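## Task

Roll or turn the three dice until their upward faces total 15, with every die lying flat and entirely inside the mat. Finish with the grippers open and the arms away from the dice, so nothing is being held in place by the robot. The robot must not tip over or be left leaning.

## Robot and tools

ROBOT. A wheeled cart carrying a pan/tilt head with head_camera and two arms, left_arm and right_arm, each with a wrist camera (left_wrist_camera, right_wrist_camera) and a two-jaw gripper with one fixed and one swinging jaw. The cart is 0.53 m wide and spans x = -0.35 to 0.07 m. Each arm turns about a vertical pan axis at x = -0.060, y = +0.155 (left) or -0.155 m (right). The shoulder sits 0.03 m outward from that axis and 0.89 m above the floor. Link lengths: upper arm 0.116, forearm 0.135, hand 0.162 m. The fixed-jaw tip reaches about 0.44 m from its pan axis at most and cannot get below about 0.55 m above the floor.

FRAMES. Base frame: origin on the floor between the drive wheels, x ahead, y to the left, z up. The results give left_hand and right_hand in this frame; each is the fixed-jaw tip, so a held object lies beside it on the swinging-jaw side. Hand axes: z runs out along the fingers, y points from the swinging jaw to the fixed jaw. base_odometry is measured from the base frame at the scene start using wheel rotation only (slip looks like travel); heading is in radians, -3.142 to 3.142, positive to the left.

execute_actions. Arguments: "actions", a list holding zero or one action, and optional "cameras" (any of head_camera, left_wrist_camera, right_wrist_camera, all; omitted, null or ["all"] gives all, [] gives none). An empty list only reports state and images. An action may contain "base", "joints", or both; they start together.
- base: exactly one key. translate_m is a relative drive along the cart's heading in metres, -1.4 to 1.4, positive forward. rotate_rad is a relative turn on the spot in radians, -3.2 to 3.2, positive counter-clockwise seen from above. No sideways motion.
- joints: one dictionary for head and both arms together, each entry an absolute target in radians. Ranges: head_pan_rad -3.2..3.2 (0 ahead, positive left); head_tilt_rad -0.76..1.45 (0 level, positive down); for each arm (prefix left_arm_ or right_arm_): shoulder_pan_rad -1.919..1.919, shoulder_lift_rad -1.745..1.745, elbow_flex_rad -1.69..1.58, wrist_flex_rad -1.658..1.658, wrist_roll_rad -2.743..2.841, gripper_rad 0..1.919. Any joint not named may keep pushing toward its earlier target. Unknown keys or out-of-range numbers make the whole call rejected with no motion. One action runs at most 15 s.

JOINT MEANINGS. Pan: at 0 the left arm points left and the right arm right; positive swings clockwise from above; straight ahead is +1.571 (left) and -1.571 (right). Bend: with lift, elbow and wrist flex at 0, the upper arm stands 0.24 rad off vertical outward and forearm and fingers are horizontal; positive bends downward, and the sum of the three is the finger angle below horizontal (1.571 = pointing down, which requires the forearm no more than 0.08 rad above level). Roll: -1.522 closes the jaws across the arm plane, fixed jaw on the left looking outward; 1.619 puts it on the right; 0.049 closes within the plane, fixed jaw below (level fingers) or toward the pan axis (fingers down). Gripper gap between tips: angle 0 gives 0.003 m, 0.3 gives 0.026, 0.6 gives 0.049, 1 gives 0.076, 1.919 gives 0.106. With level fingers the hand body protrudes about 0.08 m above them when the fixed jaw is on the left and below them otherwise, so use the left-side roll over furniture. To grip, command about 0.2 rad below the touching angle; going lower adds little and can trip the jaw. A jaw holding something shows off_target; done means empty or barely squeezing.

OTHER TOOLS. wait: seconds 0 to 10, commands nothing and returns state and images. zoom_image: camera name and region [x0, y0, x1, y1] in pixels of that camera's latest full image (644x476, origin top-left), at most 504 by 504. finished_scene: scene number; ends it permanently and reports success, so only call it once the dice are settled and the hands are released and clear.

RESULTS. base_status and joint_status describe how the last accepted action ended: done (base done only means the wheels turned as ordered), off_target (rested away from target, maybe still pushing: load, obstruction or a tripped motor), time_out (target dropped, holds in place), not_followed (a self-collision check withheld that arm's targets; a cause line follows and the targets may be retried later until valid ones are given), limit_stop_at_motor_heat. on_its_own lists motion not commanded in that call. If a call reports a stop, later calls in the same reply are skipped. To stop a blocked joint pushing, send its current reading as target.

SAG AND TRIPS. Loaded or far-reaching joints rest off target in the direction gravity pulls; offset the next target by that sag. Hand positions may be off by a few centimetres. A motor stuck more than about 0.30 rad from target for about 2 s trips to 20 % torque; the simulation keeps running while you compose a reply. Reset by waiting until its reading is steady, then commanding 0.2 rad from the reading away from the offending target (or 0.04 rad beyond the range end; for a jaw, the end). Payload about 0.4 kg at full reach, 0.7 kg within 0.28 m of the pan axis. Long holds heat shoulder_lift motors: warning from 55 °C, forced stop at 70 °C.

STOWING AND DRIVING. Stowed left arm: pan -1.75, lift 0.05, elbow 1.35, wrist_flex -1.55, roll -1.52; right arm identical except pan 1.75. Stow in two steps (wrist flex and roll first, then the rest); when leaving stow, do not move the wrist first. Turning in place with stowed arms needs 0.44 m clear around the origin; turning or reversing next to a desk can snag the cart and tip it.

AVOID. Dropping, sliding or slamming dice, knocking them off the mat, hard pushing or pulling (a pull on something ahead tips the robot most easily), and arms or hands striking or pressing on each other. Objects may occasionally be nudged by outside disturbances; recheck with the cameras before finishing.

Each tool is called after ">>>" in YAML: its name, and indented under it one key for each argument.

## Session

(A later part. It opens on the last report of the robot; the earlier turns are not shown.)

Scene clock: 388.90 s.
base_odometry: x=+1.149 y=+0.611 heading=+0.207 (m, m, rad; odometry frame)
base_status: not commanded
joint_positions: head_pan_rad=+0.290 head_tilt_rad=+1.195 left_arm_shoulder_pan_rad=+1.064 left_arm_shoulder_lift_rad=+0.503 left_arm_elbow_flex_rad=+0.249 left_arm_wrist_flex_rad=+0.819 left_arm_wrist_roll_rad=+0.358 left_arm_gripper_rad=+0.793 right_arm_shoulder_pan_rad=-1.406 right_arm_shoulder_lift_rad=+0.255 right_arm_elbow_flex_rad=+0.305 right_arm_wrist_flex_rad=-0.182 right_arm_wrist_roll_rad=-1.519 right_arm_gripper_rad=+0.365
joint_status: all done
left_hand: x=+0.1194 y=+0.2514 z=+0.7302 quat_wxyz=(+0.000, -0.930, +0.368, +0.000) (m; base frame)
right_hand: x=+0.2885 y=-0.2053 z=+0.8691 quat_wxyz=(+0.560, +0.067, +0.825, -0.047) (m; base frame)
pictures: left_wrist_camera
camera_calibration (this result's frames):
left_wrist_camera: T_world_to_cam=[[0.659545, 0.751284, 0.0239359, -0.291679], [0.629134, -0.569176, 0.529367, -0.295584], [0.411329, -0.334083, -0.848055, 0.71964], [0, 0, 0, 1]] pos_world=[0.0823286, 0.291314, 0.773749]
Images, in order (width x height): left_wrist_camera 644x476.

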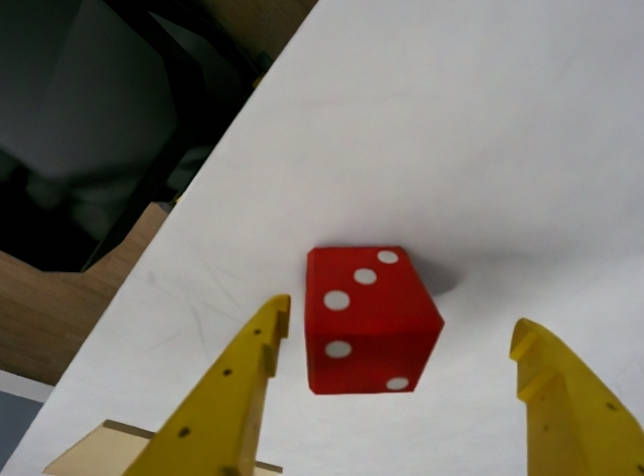

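>>> execute_actions:
  actions:
    - {"joints":{"left_arm_gripper_rad":0.17}}
  cameras: []

>>> execute_actions:
  actions:
    - {"joints":{"left_arm_shoulder_lift_rad":0.25,"left_arm_elbow_flex_rad":0.1,"left_arm_wrist_flex_rad":1.05}}
  cameras: ["left_wrist_camera"]

>>> execute_actions:
  actions:
    - {"base":{"translate_m":-0.11},"joints":{"left_arm_shoulder_pan_rad":1.875,"left_arm_wrist_flex_rad":-0.6,"left_arm_wrist_roll_rad":-1.53,"head_pan_rad":0.0,"head_tilt_rad":1.05}}
  cameras: []

>>> execute_actions:
  actions:
    - {"joints":{"left_arm_shoulder_lift_rad":1.0,"left_arm_elbow_flex_rad":0.14,"left_arm_wrist_flex_rad":-0.93}}
  cameras: ["head_camera","left_wrist_camera"]

Scene clock: 405.00 s.
base_odometry: x=+1.149 y=+0.611 heading=+0.207 (m, m, rad; odometry frame)
base_status: not commanded
joint_positions: head_pan_rad=+0.290 head_tilt_rad=+1.195 left_arm_shoulder_pan_rad=+1.064 left_arm_shoulder_lift_rad=+0.503 left_arm_elbow_flex_rad=+0.249 left_arm_wrist_flex_rad=+0.817 left_arm_wrist_roll_rad=+0.358 left_arm_gripper_rad=+0.365 right_arm_shoulder_pan_rad=-1.406 right_arm_shoulder_lift_rad=+0.255 right_arm_elbow_flex_rad=+0.305 right_arm_wrist_flex_rad=-0.182 right_arm_wrist_roll_rad=-1.519 right_arm_gripper_rad=+0.365
joint_status: left_arm_gripper_rad off_target (ended at +0.365, target +0.170)
left_hand: x=+0.1197 y=+0.2515 z=+0.7302 quat_wxyz=(+0.000, -0.930, +0.368, +0.000) (m; base frame)
right_hand: x=+0.2885 y=-0.2053 z=+0.8691 quat_wxyz=(+0.560, +0.067, +0.825, -0.047) (m; base frame)
pictures: none
No camera images: the call's "cameras" was empty. Leave "cameras" out to get every camera's image.

Scene clock: 405.93 s.
base_odometry: x=+1.149 y=+0.611 heading=+0.207 (m, m, rad; odometry frame)
base_status: not commanded
joint_positions: head_pan_rad=+0.290 head_tilt_rad=+1.195 left_arm_shoulder_pan_rad=+1.064 left_arm_shoulder_lift_rad=+0.302 left_arm_elbow_flex_rad=+0.133 left_arm_wrist_flex_rad=+1.046 left_arm_wrist_roll_rad=+0.358 left_arm_gripper_rad=+0.365 right_arm_shoulder_pan_rad=-1.406 right_arm_shoulder_lift_rad=+0.255 right_arm_elbow_flex_rad=+0.305 right_arm_wrist_flex_rad=-0.182 right_arm_wrist_roll_rad=-1.519 right_arm_gripper_rad=+0.365
joint_status: all done
left_hand: x=+0.1356 y=+0.2604 z=+0.7804 quat_wxyz=(+0.035, -0.929, +0.368, -0.028) (m; base frame)
right_hand: x=+0.2885 y=-0.2053 z=+0.8691 quat_wxyz=(+0.560, +0.067, +0.825, -0.047) (m; base frame)
pictures: left_wrist_camera
camera_calibration (this result's frames):
left_wrist_camera: T_world_to_cam=[[0.654285, 0.748364, 0.108915, -0.375115], [0.586324, -0.592944, 0.551943, -0.332877], [0.477635, -0.297269, -0.826738, 0.723412], [0, 0, 0, 1]] pos_world=[0.0950791, 0.298393, 0.822657]
Images, in order (width x height): left_wrist_camera 644x476.

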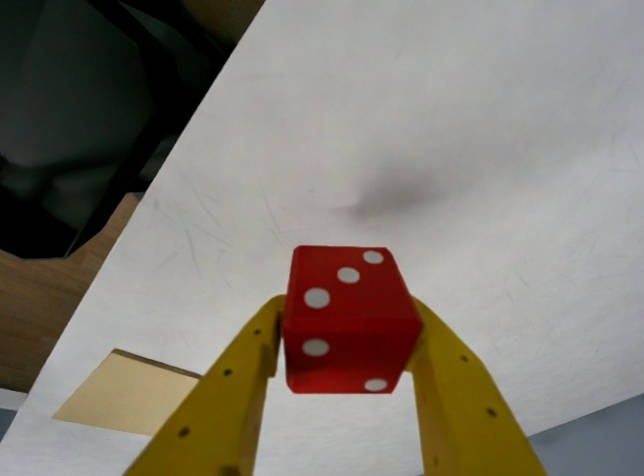

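Scene clock: 408.13 s.
base_odometry: x=+1.041 y=+0.588 heading=+0.207 (m, m, rad; odometry frame)
base_status: done
joint_positions: head_pan_rad=+0.010 head_tilt_rad=+1.065 left_arm_shoulder_pan_rad=+1.869 left_arm_shoulder_lift_rad=+0.302 left_arm_elbow_flex_rad=+0.133 left_arm_wrist_flex_rad=-0.585 left_arm_wrist_roll_rad=-1.523 left_arm_gripper_rad=+0.365 right_arm_shoulder_pan_rad=-1.406 right_arm_shoulder_lift_rad=+0.255 right_arm_elbow_flex_rad=+0.307 right_arm_wrist_flex_rad=-0.182 right_arm_wrist_roll_rad=-1.519 right_arm_gripper_rad=+0.365
joint_status: all done
left_hand: x=+0.2997 y=+0.0524 z=+0.9647 quat_wxyz=(+0.750, +0.097, +0.645, -0.113) (m; base frame)
right_hand: x=+0.2883 y=-0.2052 z=+0.8687 quat_wxyz=(+0.559, +0.067, +0.825, -0.047) (m; base frame)
pictures: none
No camera images: the call's "cameras" was empty. Leave "cameras" out to get every camera's image.

Scene clock: 409.33 s.
base_odometry: x=+1.041 y=+0.588 heading=+0.207 (m, m, rad; odometry frame)
base_status: not commanded
joint_positions: head_pan_rad=+0.010 head_tilt_rad=+1.065 left_arm_shoulder_pan_rad=+1.869 left_arm_shoulder_lift_rad=+1.020 left_arm_elbow_flex_rad=+0.143 left_arm_wrist_flex_rad=-0.913 left_arm_wrist_roll_rad=-1.523 left_arm_gripper_rad=+0.365 right_arm_shoulder_pan_rad=-1.406 right_arm_shoulder_lift_rad=+0.255 right_arm_elbow_flex_rad=+0.307 right_arm_wrist_flex_rad=-0.182 right_arm_wrist_roll_rad=-1.519 right_arm_gripper_rad=+0.365
joint_status: all done
left_hand: x=+0.2812 y=+0.0581 z=+0.7672 quat_wxyz=(+0.606, +0.118, +0.781, -0.091) (m; base frame)
right_hand: x=+0.2883 y=-0.2052 z=+0.8687 quat_wxyz=(+0.559, +0.067, +0.825, -0.047) (m; base frame)
pictures: head_camera, left_wrist_camera
camera_calibration (this result's frames):
head_camera: T_world_to_cam=[[0.0649362, -0.997486, -0.0283787, 0.0321983], [-0.866648, -0.0422753, -0.497126, 0.572945], [0.494676, 0.0568758, -0.867214, 1.01234], [0, 0, 0, 1]] pos_world=[-0.00633151, -0.00123908, 1.16366]
left_wrist_camera: T_world_to_cam=[[-0.308616, -0.9504, 0.0386708, 0.10579], [-0.695984, 0.197916, -0.690243, 0.736748], [0.648353, -0.239934, -0.722544, 0.451465], [0, 0, 0, 1]] pos_world=[0.252704, 0.0630502, 0.830647]
Images, in order (width x height): head_camera 644x476, left_wrist_camera 644x476.

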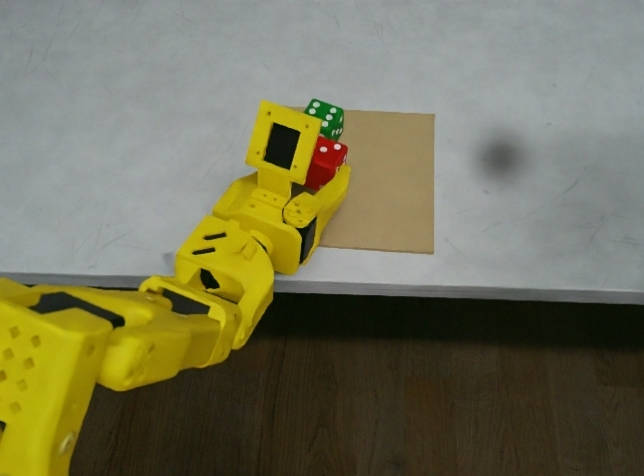

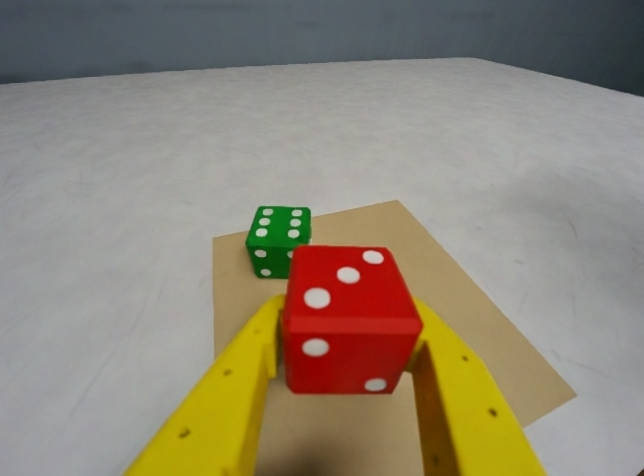

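>>> execute_actions:
  actions:
    - {"joints":{"left_arm_shoulder_lift_rad":1.205,"left_arm_elbow_flex_rad":-0.05,"left_arm_wrist_flex_rad":-0.975}}
  cameras: ["head_camera","left_wrist_camera"]

Scene clock: 416.67 s.
base_odometry: x=+1.041 y=+0.588 heading=+0.207 (m, m, rad; odometry frame)
base_status: not commanded
joint_positions: head_pan_rad=+0.010 head_tilt_rad=+1.065 left_arm_shoulder_pan_rad=+1.869 left_arm_shoulder_lift_rad=+1.226 left_arm_elbow_flex_rad=-0.021 left_arm_wrist_flex_rad=-0.959 left_arm_wrist_roll_rad=-1.523 left_arm_gripper_rad=+0.365 right_arm_shoulder_pan_rad=-1.406 right_arm_shoulder_lift_rad=+0.255 right_arm_elbow_flex_rad=+0.307 right_arm_wrist_flex_rad=-0.182 right_arm_wrist_roll_rad=-1.519 right_arm_gripper_rad=+0.365
joint_status: all done
left_hand: x=+0.2811 y=+0.0581 z=+0.7423 quat_wxyz=(+0.608, +0.117, +0.780, -0.091) (m; base frame)
right_hand: x=+0.2883 y=-0.2052 z=+0.8687 quat_wxyz=(+0.559, +0.067, +0.825, -0.047) (m; base frame)
pictures: head_camera, left_wrist_camera
camera_calibration (this result's frames):
head_camera: T_world_to_cam=[[0.064936, -0.997486, -0.0283787, 0.0321983], [-0.866648, -0.0422752, -0.497126, 0.572944], [0.494676, 0.0568757, -0.867214, 1.01234], [0, 0, 0, 1]] pos_world=[-0.00633151, -0.00123909, 1.16366]
left_wrist_camera: T_world_to_cam=[[-0.308786, -0.950348, 0.0385993, 0.106849], [-0.692941, 0.19698, -0.693564, 0.721161], [0.651524, -0.24091, -0.71936, 0.430339], [0, 0, 0, 1]] pos_world=[0.252339, 0.0631626, 0.805616]
Images, in order (width x height): head_camera 644x476, left_wrist_camera 644x476.

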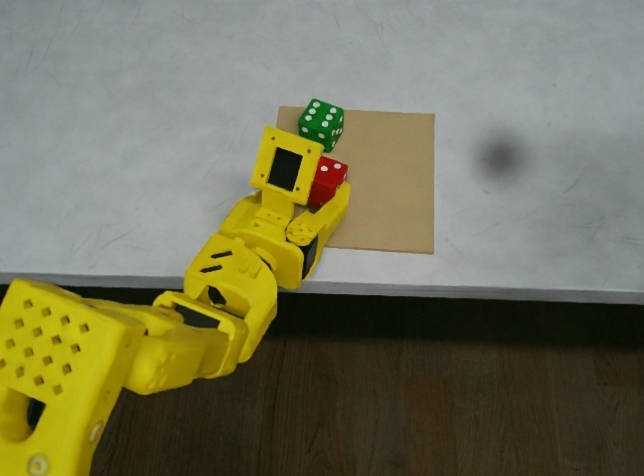

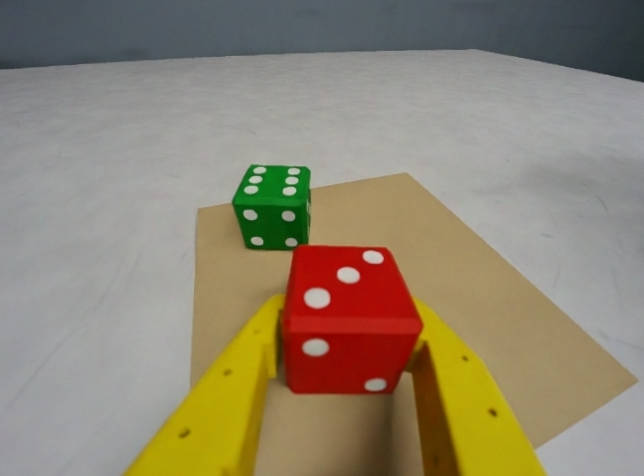

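>>> execute_actions:
  actions:
    - {"joints":{"left_arm_shoulder_lift_rad":1.27,"left_arm_elbow_flex_rad":-0.09,"left_arm_wrist_flex_rad":-1.0}}
  cameras: ["left_wrist_camera"]

Scene clock: 427.83 s.
base_odometry: x=+1.041 y=+0.588 heading=+0.207 (m, m, rad; odometry frame)
base_status: not commanded
joint_positions: head_pan_rad=+0.010 head_tilt_rad=+1.065 left_arm_shoulder_pan_rad=+1.869 left_arm_shoulder_lift_rad=+1.284 left_arm_elbow_flex_rad=-0.064 left_arm_wrist_flex_rad=-0.990 left_arm_wrist_roll_rad=-1.523 left_arm_gripper_rad=+0.365 right_arm_shoulder_pan_rad=-1.406 right_arm_shoulder_lift_rad=+0.255 right_arm_elbow_flex_rad=+0.307 right_arm_wrist_flex_rad=-0.182 right_arm_wrist_roll_rad=-1.519 right_arm_gripper_rad=+0.365
joint_status: all done
left_hand: x=+0.2803 y=+0.0584 z=+0.7371 quat_wxyz=(+0.614, +0.117, +0.775, -0.092) (m; base frame)
right_hand: x=+0.2883 y=-0.2052 z=+0.8687 quat_wxyz=(+0.559, +0.067, +0.825, -0.047) (m; base frame)
pictures: left_wrist_camera
camera_calibration (this result's frames):
left_wrist_camera: T_world_to_cam=[[-0.30935, -0.950174, 0.0383549, 0.107363], [-0.682692, 0.193826, -0.704531, 0.722379], [0.661993, -0.244131, -0.708636, 0.416564], [0, 0, 0, 1]] pos_world=[0.250612, 0.063694, 0.800013]
Images, in order (width x height): left_wrist_camera 644x476.

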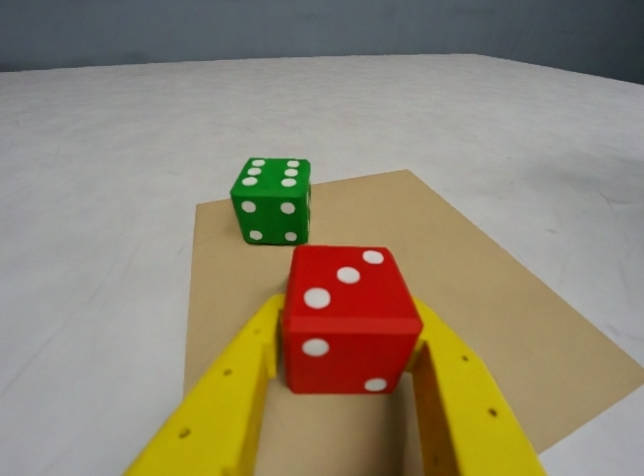

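>>> execute_actions:
  actions:
    - {"joints":{"left_arm_gripper_rad":0.6}}
  cameras: ["head_camera","left_wrist_camera"]

Scene clock: 431.63 s.
base_odometry: x=+1.041 y=+0.588 heading=+0.207 (m, m, rad; odometry frame)
base_status: not commanded
joint_positions: head_pan_rad=+0.010 head_tilt_rad=+1.065 left_arm_shoulder_pan_rad=+1.869 left_arm_shoulder_lift_rad=+1.287 left_arm_elbow_flex_rad=-0.064 left_arm_wrist_flex_rad=-0.990 left_arm_wrist_roll_rad=-1.523 left_arm_gripper_rad=+0.592 right_arm_shoulder_pan_rad=-1.406 right_arm_shoulder_lift_rad=+0.255 right_arm_elbow_flex_rad=+0.307 right_arm_wrist_flex_rad=-0.182 right_arm_wrist_roll_rad=-1.519 right_arm_gripper_rad=+0.365
joint_status: all done
left_hand: x=+0.2799 y=+0.0585 z=+0.7361 quat_wxyz=(+0.613, +0.117, +0.776, -0.092) (m; base frame)
right_hand: x=+0.2883 y=-0.2052 z=+0.8687 quat_wxyz=(+0.559, +0.067, +0.825, -0.047) (m; base frame)
pictures: head_camera, left_wrist_camera
camera_calibration (this result's frames):
head_camera: T_world_to_cam=[[0.0649298, -0.997486, -0.0283787, 0.032198], [-0.866648, -0.0422698, -0.497126, 0.572945], [0.494676, 0.0568727, -0.867214, 1.01234], [0, 0, 0, 1]] pos_world=[-0.00633152, -0.00123934, 1.16366]
left_wrist_camera: T_world_to_cam=[[-0.309237, -0.950209, 0.0384045, 0.107327], [-0.684755, 0.194461, -0.70235, 0.720273], [0.659912, -0.243491, -0.710795, 0.418336], [0, 0, 0, 1]] pos_world=[0.250335, 0.0637792, 0.799113]
Images, in order (width x height): head_camera 644x476, left_wrist_camera 644x476.

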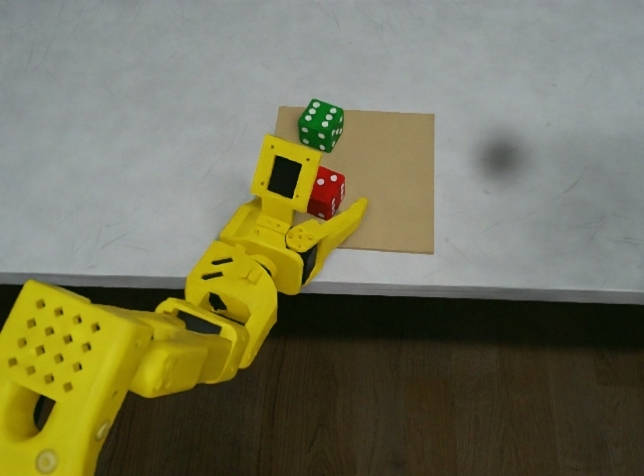

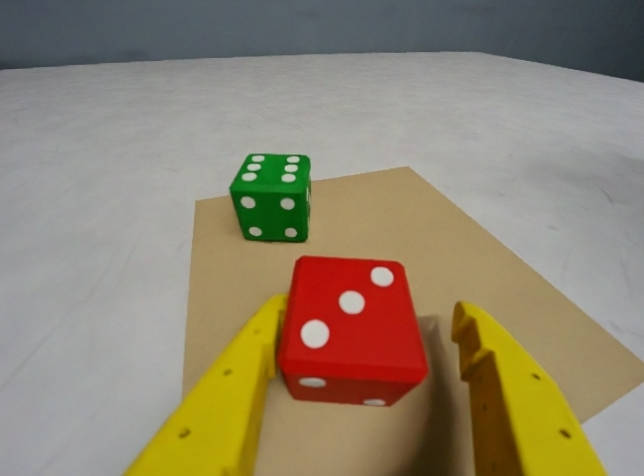

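>>> execute_actions:
  actions:
    - {"base":{"rotate_rad":0.0},"joints":{"left_arm_shoulder_lift_rad":0.85,"right_arm_shoulder_lift_rad":0.3,"right_arm_elbow_flex_rad":0.0,"right_arm_wrist_flex_rad":-0.5}}
  cameras: []

>>> execute_actions:
  actions:
    - {"base":{"rotate_rad":0.17},"joints":{"left_arm_shoulder_pan_rad":1.0,"left_arm_shoulder_lift_rad":0.2,"left_arm_elbow_flex_rad":0.3,"right_arm_shoulder_pan_rad":-1.6,"head_pan_rad":-0.15}}
  cameras: []

>>> execute_actions:
  actions:
    - {"joints":{"right_arm_shoulder_pan_rad":-1.856,"right_arm_shoulder_lift_rad":1.0,"right_arm_elbow_flex_rad":-0.03,"right_arm_wrist_flex_rad":-0.785}}
  cameras: ["head_camera","right_wrist_camera"]

Scene clock: 449.17 s.
base_odometry: x=+1.041 y=+0.588 heading=+0.207 (m, m, rad; odometry frame)
base_status: done
joint_positions: head_pan_rad=+0.010 head_tilt_rad=+1.065 left_arm_shoulder_pan_rad=+1.869 left_arm_shoulder_lift_rad=+0.914 left_arm_elbow_flex_rad=-0.064 left_arm_wrist_flex_rad=-0.990 left_arm_wrist_roll_rad=-1.523 left_arm_gripper_rad=+0.593 right_arm_shoulder_pan_rad=-1.406 right_arm_shoulder_lift_rad=+0.316 right_arm_elbow_flex_rad=+0.041 right_arm_wrist_flex_rad=-0.483 right_arm_wrist_roll_rad=-1.519 right_arm_gripper_rad=+0.365
joint_status: all done
left_hand: x=+0.3136 y=+0.0481 z=+0.8645 quat_wxyz=(+0.746, +0.098, +0.649, -0.112) (m; base frame)
right_hand: x=+0.3156 y=-0.2098 z=+0.9697 quat_wxyz=(+0.747, +0.054, +0.659, -0.063) (m; base frame)
pictures: none
No camera images: the call's "cameras" was empty. Leave "cameras" out to get every camera's image.

Scene clock: 450.53 s.
base_odometry: x=+1.042 y=+0.589 heading=+0.377 (m, m, rad; odometry frame)
base_status: done
joint_positions: head_pan_rad=-0.140 head_tilt_rad=+1.065 left_arm_shoulder_pan_rad=+1.006 left_arm_shoulder_lift_rad=+0.253 left_arm_elbow_flex_rad=+0.301 left_arm_wrist_flex_rad=-0.990 left_arm_wrist_roll_rad=-1.523 left_arm_gripper_rad=+0.593 right_arm_shoulder_pan_rad=-1.597 right_arm_shoulder_lift_rad=+0.318 right_arm_elbow_flex_rad=+0.041 right_arm_wrist_flex_rad=-0.483 right_arm_wrist_roll_rad=-1.519 right_arm_gripper_rad=+0.365
joint_status: all done
left_hand: x=+0.2304 y=+0.3483 z=+0.9968 quat_wxyz=(+0.810, -0.150, +0.517, +0.235) (m; base frame)
right_hand: x=+0.3193 y=-0.1372 z=+0.9691 quat_wxyz=(+0.749, -0.010, +0.662, +0.009) (m; base frame)
pictures: none
No camera images: the call's "cameras" was empty. Leave "cameras" out to get every camera's image.

Scene clock: 451.80 s.
base_odometry: x=+1.042 y=+0.589 heading=+0.377 (m, m, rad; odometry frame)
base_status: not commanded
joint_positions: head_pan_rad=-0.140 head_tilt_rad=+1.065 left_arm_shoulder_pan_rad=+1.006 left_arm_shoulder_lift_rad=+0.253 left_arm_elbow_flex_rad=+0.301 left_arm_wrist_flex_rad=-0.990 left_arm_wrist_roll_rad=-1.523 left_arm_gripper_rad=+0.593 right_arm_shoulder_pan_rad=-1.850 right_arm_shoulder_lift_rad=+1.021 right_arm_elbow_flex_rad=+0.003 right_arm_wrist_flex_rad=-0.768 right_arm_wrist_roll_rad=-1.519 right_arm_gripper_rad=+0.365
joint_status: all done
left_hand: x=+0.2304 y=+0.3483 z=+0.9968 quat_wxyz=(+0.810, -0.150, +0.517, +0.235) (m; base frame)
right_hand: x=+0.2944 y=-0.0452 z=+0.7757 quat_wxyz=(+0.605, -0.112, +0.784, +0.084) (m; base frame)
pictures: head_camera, right_wrist_camera
camera_calibration (this result's frames):
head_camera: T_world_to_cam=[[-0.0848713, -0.995988, -0.0283787, 0.0251574], [-0.863233, 0.0877235, -0.497126, 0.573105], [0.49762, -0.0176943, -0.867214, 1.01248], [0, 0, 0, 1]] pos_world=[-0.00697346, -0.00730323, 1.16366]
right_wrist_camera: T_world_to_cam=[[0.240163, -0.969808, 0.0423487, -0.160458], [-0.682187, -0.199652, -0.703392, 0.759965], [0.69061, 0.140039, -0.709539, 0.416027], [0, 0, 0, 1]] pos_world=[0.269662, -0.0621448, 0.836536]
Images, in order (width x height): head_camera 644x476, right_wrist_camera 644x476.

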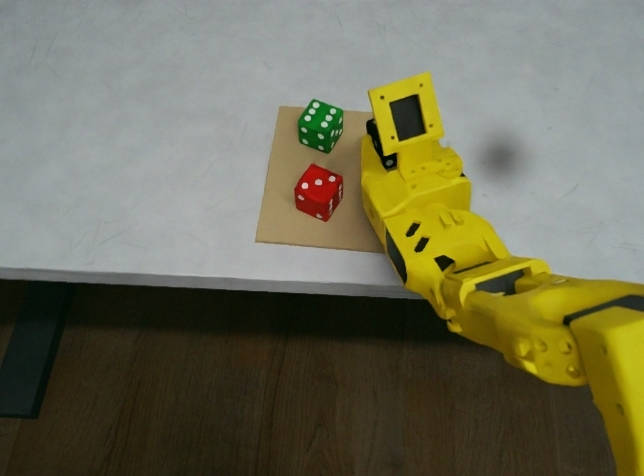

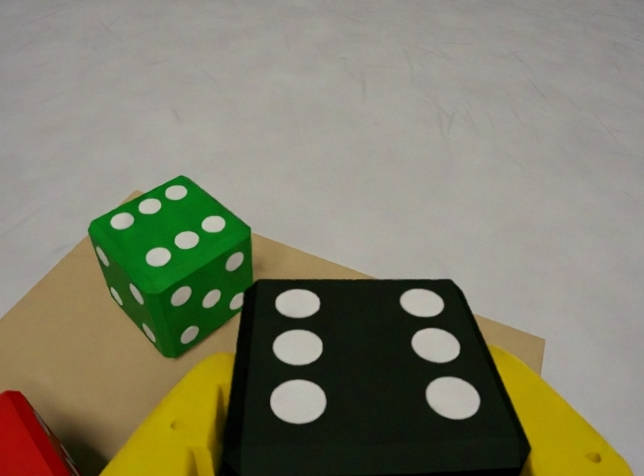

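>>> execute_actions:
  actions:
    - {"joints":{"right_arm_shoulder_lift_rad":1.241,"right_arm_elbow_flex_rad":-0.23,"right_arm_wrist_flex_rad":-0.83}}
  cameras: ["head_camera","right_wrist_camera"]

Scene clock: 464.37 s.
base_odometry: x=+1.042 y=+0.589 heading=+0.377 (m, m, rad; odometry frame)
base_status: not commanded
joint_positions: head_pan_rad=-0.140 head_tilt_rad=+1.065 left_arm_shoulder_pan_rad=+1.006 left_arm_shoulder_lift_rad=+0.253 left_arm_elbow_flex_rad=+0.301 left_arm_wrist_flex_rad=-0.990 left_arm_wrist_roll_rad=-1.523 left_arm_gripper_rad=+0.593 right_arm_shoulder_pan_rad=-1.850 right_arm_shoulder_lift_rad=+1.261 right_arm_elbow_flex_rad=-0.198 right_arm_wrist_flex_rad=-0.811 right_arm_wrist_roll_rad=-1.519 right_arm_gripper_rad=+0.365
joint_status: all done
left_hand: x=+0.2304 y=+0.3483 z=+0.9968 quat_wxyz=(+0.810, -0.150, +0.517, +0.235) (m; base frame)
right_hand: x=+0.2951 y=-0.0450 z=+0.7459 quat_wxyz=(+0.607, -0.111, +0.783, +0.084) (m; base frame)
pictures: head_camera, right_wrist_camera
camera_calibration (this result's frames):
head_camera: T_world_to_cam=[[-0.0848711, -0.995988, -0.0283787, 0.0251574], [-0.863233, 0.0877233, -0.497126, 0.573105], [0.49762, -0.0176941, -0.867214, 1.01248], [0, 0, 0, 1]] pos_world=[-0.00697346, -0.00730322, 1.16366]
right_wrist_camera: T_world_to_cam=[[0.240039, -0.969844, 0.0422355, -0.159049], [-0.680109, -0.199055, -0.705569, 0.740566], [0.6927, 0.140639, -0.707381, 0.392166], [0, 0, 0, 1]] pos_world=[0.27019, -0.061993, 0.806649]
Images, in order (width x height): head_camera 644x476, right_wrist_camera 644x476.

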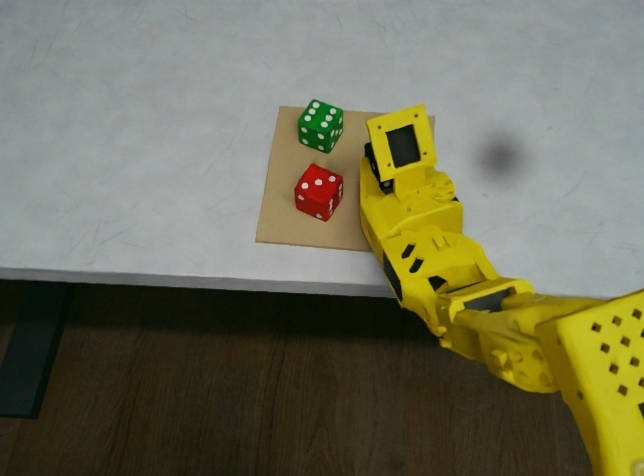

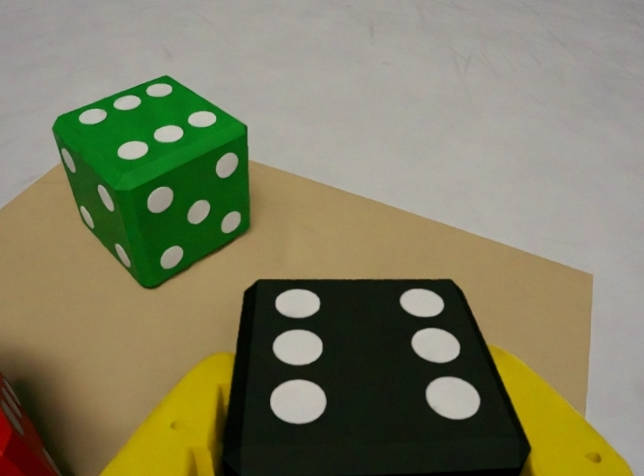

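>>> execute_actions:
  actions:
    - {"joints":{"right_arm_shoulder_lift_rad":1.271}}
  cameras: []

Scene clock: 466.83 s.
base_odometry: x=+1.042 y=+0.589 heading=+0.377 (m, m, rad; odometry frame)
base_status: not commanded
joint_positions: head_pan_rad=-0.140 head_tilt_rad=+1.065 left_arm_shoulder_pan_rad=+1.006 left_arm_shoulder_lift_rad=+0.253 left_arm_elbow_flex_rad=+0.301 left_arm_wrist_flex_rad=-0.990 left_arm_wrist_roll_rad=-1.523 left_arm_gripper_rad=+0.593 right_arm_shoulder_pan_rad=-1.850 right_arm_shoulder_lift_rad=+1.283 right_arm_elbow_flex_rad=-0.204 right_arm_wrist_flex_rad=-0.817 right_arm_wrist_roll_rad=-1.519 right_arm_gripper_rad=+0.365
joint_status: all done
left_hand: x=+0.2304 y=+0.3483 z=+0.9968 quat_wxyz=(+0.810, -0.150, +0.517, +0.235) (m; base frame)
right_hand: x=+0.2931 y=-0.0456 z=+0.7409 quat_wxyz=(+0.603, -0.112, +0.785, +0.084) (m; base frame)
pictures: none
No camera images: the call's "cameras" was empty. Leave "cameras" out to get every camera's image.

Contact. Release and lift.

>>> execute_actions:
  actions:
    - {"joints":{"right_arm_gripper_rad":0.6}}
  cameras: ["right_wrist_camera"]

>>> execute_actions:
  actions:
    - {"joints":{"right_arm_shoulder_lift_rad":0.3}}
  cameras: ["head_camera"]

Scene clock: 473.63 s.
base_odometry: x=+1.042 y=+0.589 heading=+0.377 (m, m, rad; odometry frame)
base_status: not commanded
joint_positions: head_pan_rad=-0.140 head_tilt_rad=+1.065 left_arm_shoulder_pan_rad=+1.006 left_arm_shoulder_lift_rad=+0.253 left_arm_elbow_flex_rad=+0.301 left_arm_wrist_flex_rad=-0.990 left_arm_wrist_roll_rad=-1.523 left_arm_gripper_rad=+0.593 right_arm_shoulder_pan_rad=-1.850 right_arm_shoulder_lift_rad=+1.287 right_arm_elbow_flex_rad=-0.204 right_arm_wrist_flex_rad=-0.817 right_arm_wrist_roll_rad=-1.519 right_arm_gripper_rad=+0.590
joint_status: all done
left_hand: x=+0.2304 y=+0.3483 z=+0.9968 quat_wxyz=(+0.810, -0.150, +0.517, +0.235) (m; base frame)
right_hand: x=+0.2925 y=-0.0457 z=+0.7394 quat_wxyz=(+0.601, -0.112, +0.787, +0.084) (m; base frame)
pictures: right_wrist_camera
camera_calibration (this result's frames):
right_wrist_camera: T_world_to_cam=[[0.240602, -0.969682, 0.0427421, -0.159406], [-0.689407, -0.201725, -0.695719, 0.729335], [0.683249, 0.137925, -0.717041, 0.399246], [0, 0, 0, 1]] pos_world=[0.268378, -0.0625135, 0.800501]
Images, in order (width x height): right_wrist_camera 644x476.

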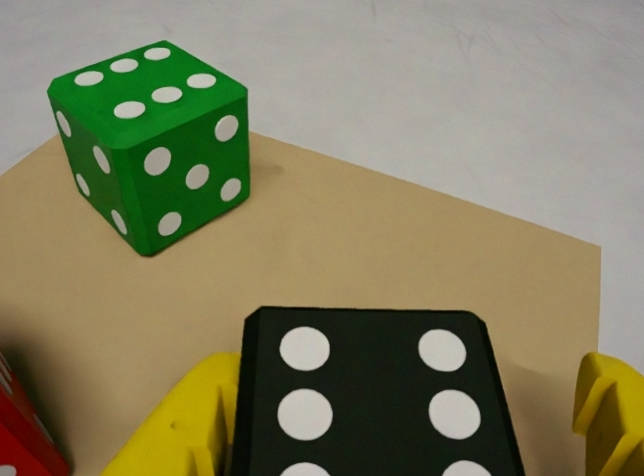

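Scene clock: 475.00 s.
base_odometry: x=+1.042 y=+0.589 heading=+0.377 (m, m, rad; odometry frame)
base_status: not commanded
joint_positions: head_pan_rad=-0.140 head_tilt_rad=+1.065 left_arm_shoulder_pan_rad=+1.006 left_arm_shoulder_lift_rad=+0.253 left_arm_elbow_flex_rad=+0.301 left_arm_wrist_flex_rad=-0.990 left_arm_wrist_roll_rad=-1.523 left_arm_gripper_rad=+0.593 right_arm_shoulder_pan_rad=-1.850 right_arm_shoulder_lift_rad=+0.359 right_arm_elbow_flex_rad=-0.204 right_arm_wrist_flex_rad=-0.817 right_arm_wrist_roll_rad=-1.519 right_arm_gripper_rad=+0.592
joint_status: all done
left_hand: x=+0.2304 y=+0.3483 z=+0.9968 quat_wxyz=(+0.810, -0.150, +0.517, +0.235) (m; base frame)
right_hand: x=+0.2811 y=-0.0490 z=+1.0723 quat_wxyz=(+0.890, -0.062, +0.435, +0.124) (m; base frame)
pictures: head_camera
camera_calibration (this result's frames):
head_camera: T_world_to_cam=[[-0.0848714, -0.995988, -0.0283787, 0.0251574], [-0.863233, 0.0877236, -0.497126, 0.573105], [0.497621, -0.0176943, -0.867214, 1.01248], [0, 0, 0, 1]] pos_world=[-0.00697346, -0.00730324, 1.16366]
Images, in order (width x height): head_camera 644x476.

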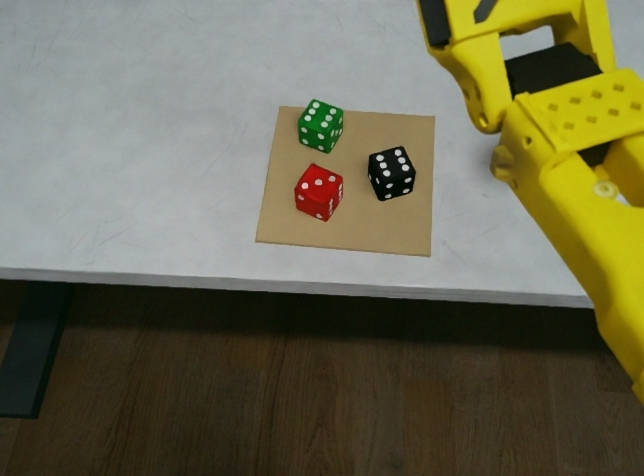

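>>> execute_actions:
  actions:
    - {"base":{"translate_m":-0.12},"joints":{"right_arm_shoulder_pan_rad":-1.2}}
  cameras: ["head_camera"]

>>> finished_scene:
  scene: 1

Scene clock: 480.00 s.
base_odometry: x=+0.930 y=+0.544 heading=+0.381 (m, m, rad; odometry frame)
base_status: done
joint_positions: head_pan_rad=-0.140 head_tilt_rad=+1.065 left_arm_shoulder_pan_rad=+1.006 left_arm_shoulder_lift_rad=+0.253 left_arm_elbow_flex_rad=+0.301 left_arm_wrist_flex_rad=-0.990 left_arm_wrist_roll_rad=-1.523 left_arm_gripper_rad=+0.593 right_arm_shoulder_pan_rad=-1.205 right_arm_shoulder_lift_rad=+0.359 right_arm_elbow_flex_rad=-0.204 right_arm_wrist_flex_rad=-0.817 right_arm_wrist_roll_rad=-1.519 right_arm_gripper_rad=+0.592
joint_status: all done
left_hand: x=+0.2304 y=+0.3483 z=+0.9968 quat_wxyz=(+0.810, -0.150, +0.517, +0.235) (m; base frame)
right_hand: x=+0.2762 y=-0.2756 z=+1.0723 quat_wxyz=(+0.883, +0.079, +0.432, -0.165) (m; base frame)
pictures: head_camera
camera_calibration (this result's frames):
head_camera: T_world_to_cam=[[-0.0849085, -0.995985, -0.0283783, 0.0251552], [-0.863226, 0.0877553, -0.497132, 0.573113], [0.497626, -0.0177138, -0.867211, 1.01248], [0, 0, 0, 1]] pos_world=[-0.00697382, -0.00730472, 1.16366]
Images, in order (width x height): head_camera 644x476.

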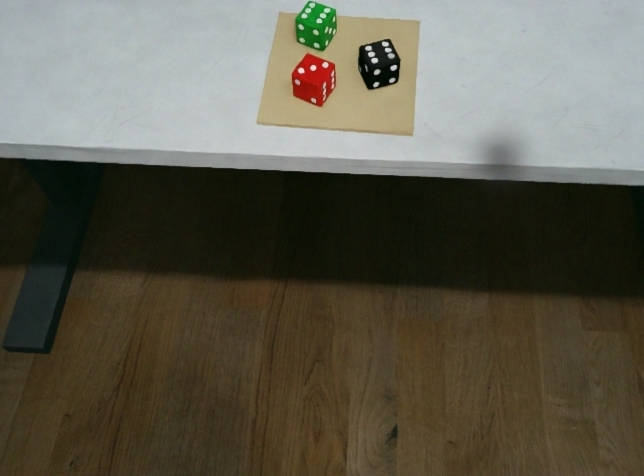

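The scene is finished: the task was done.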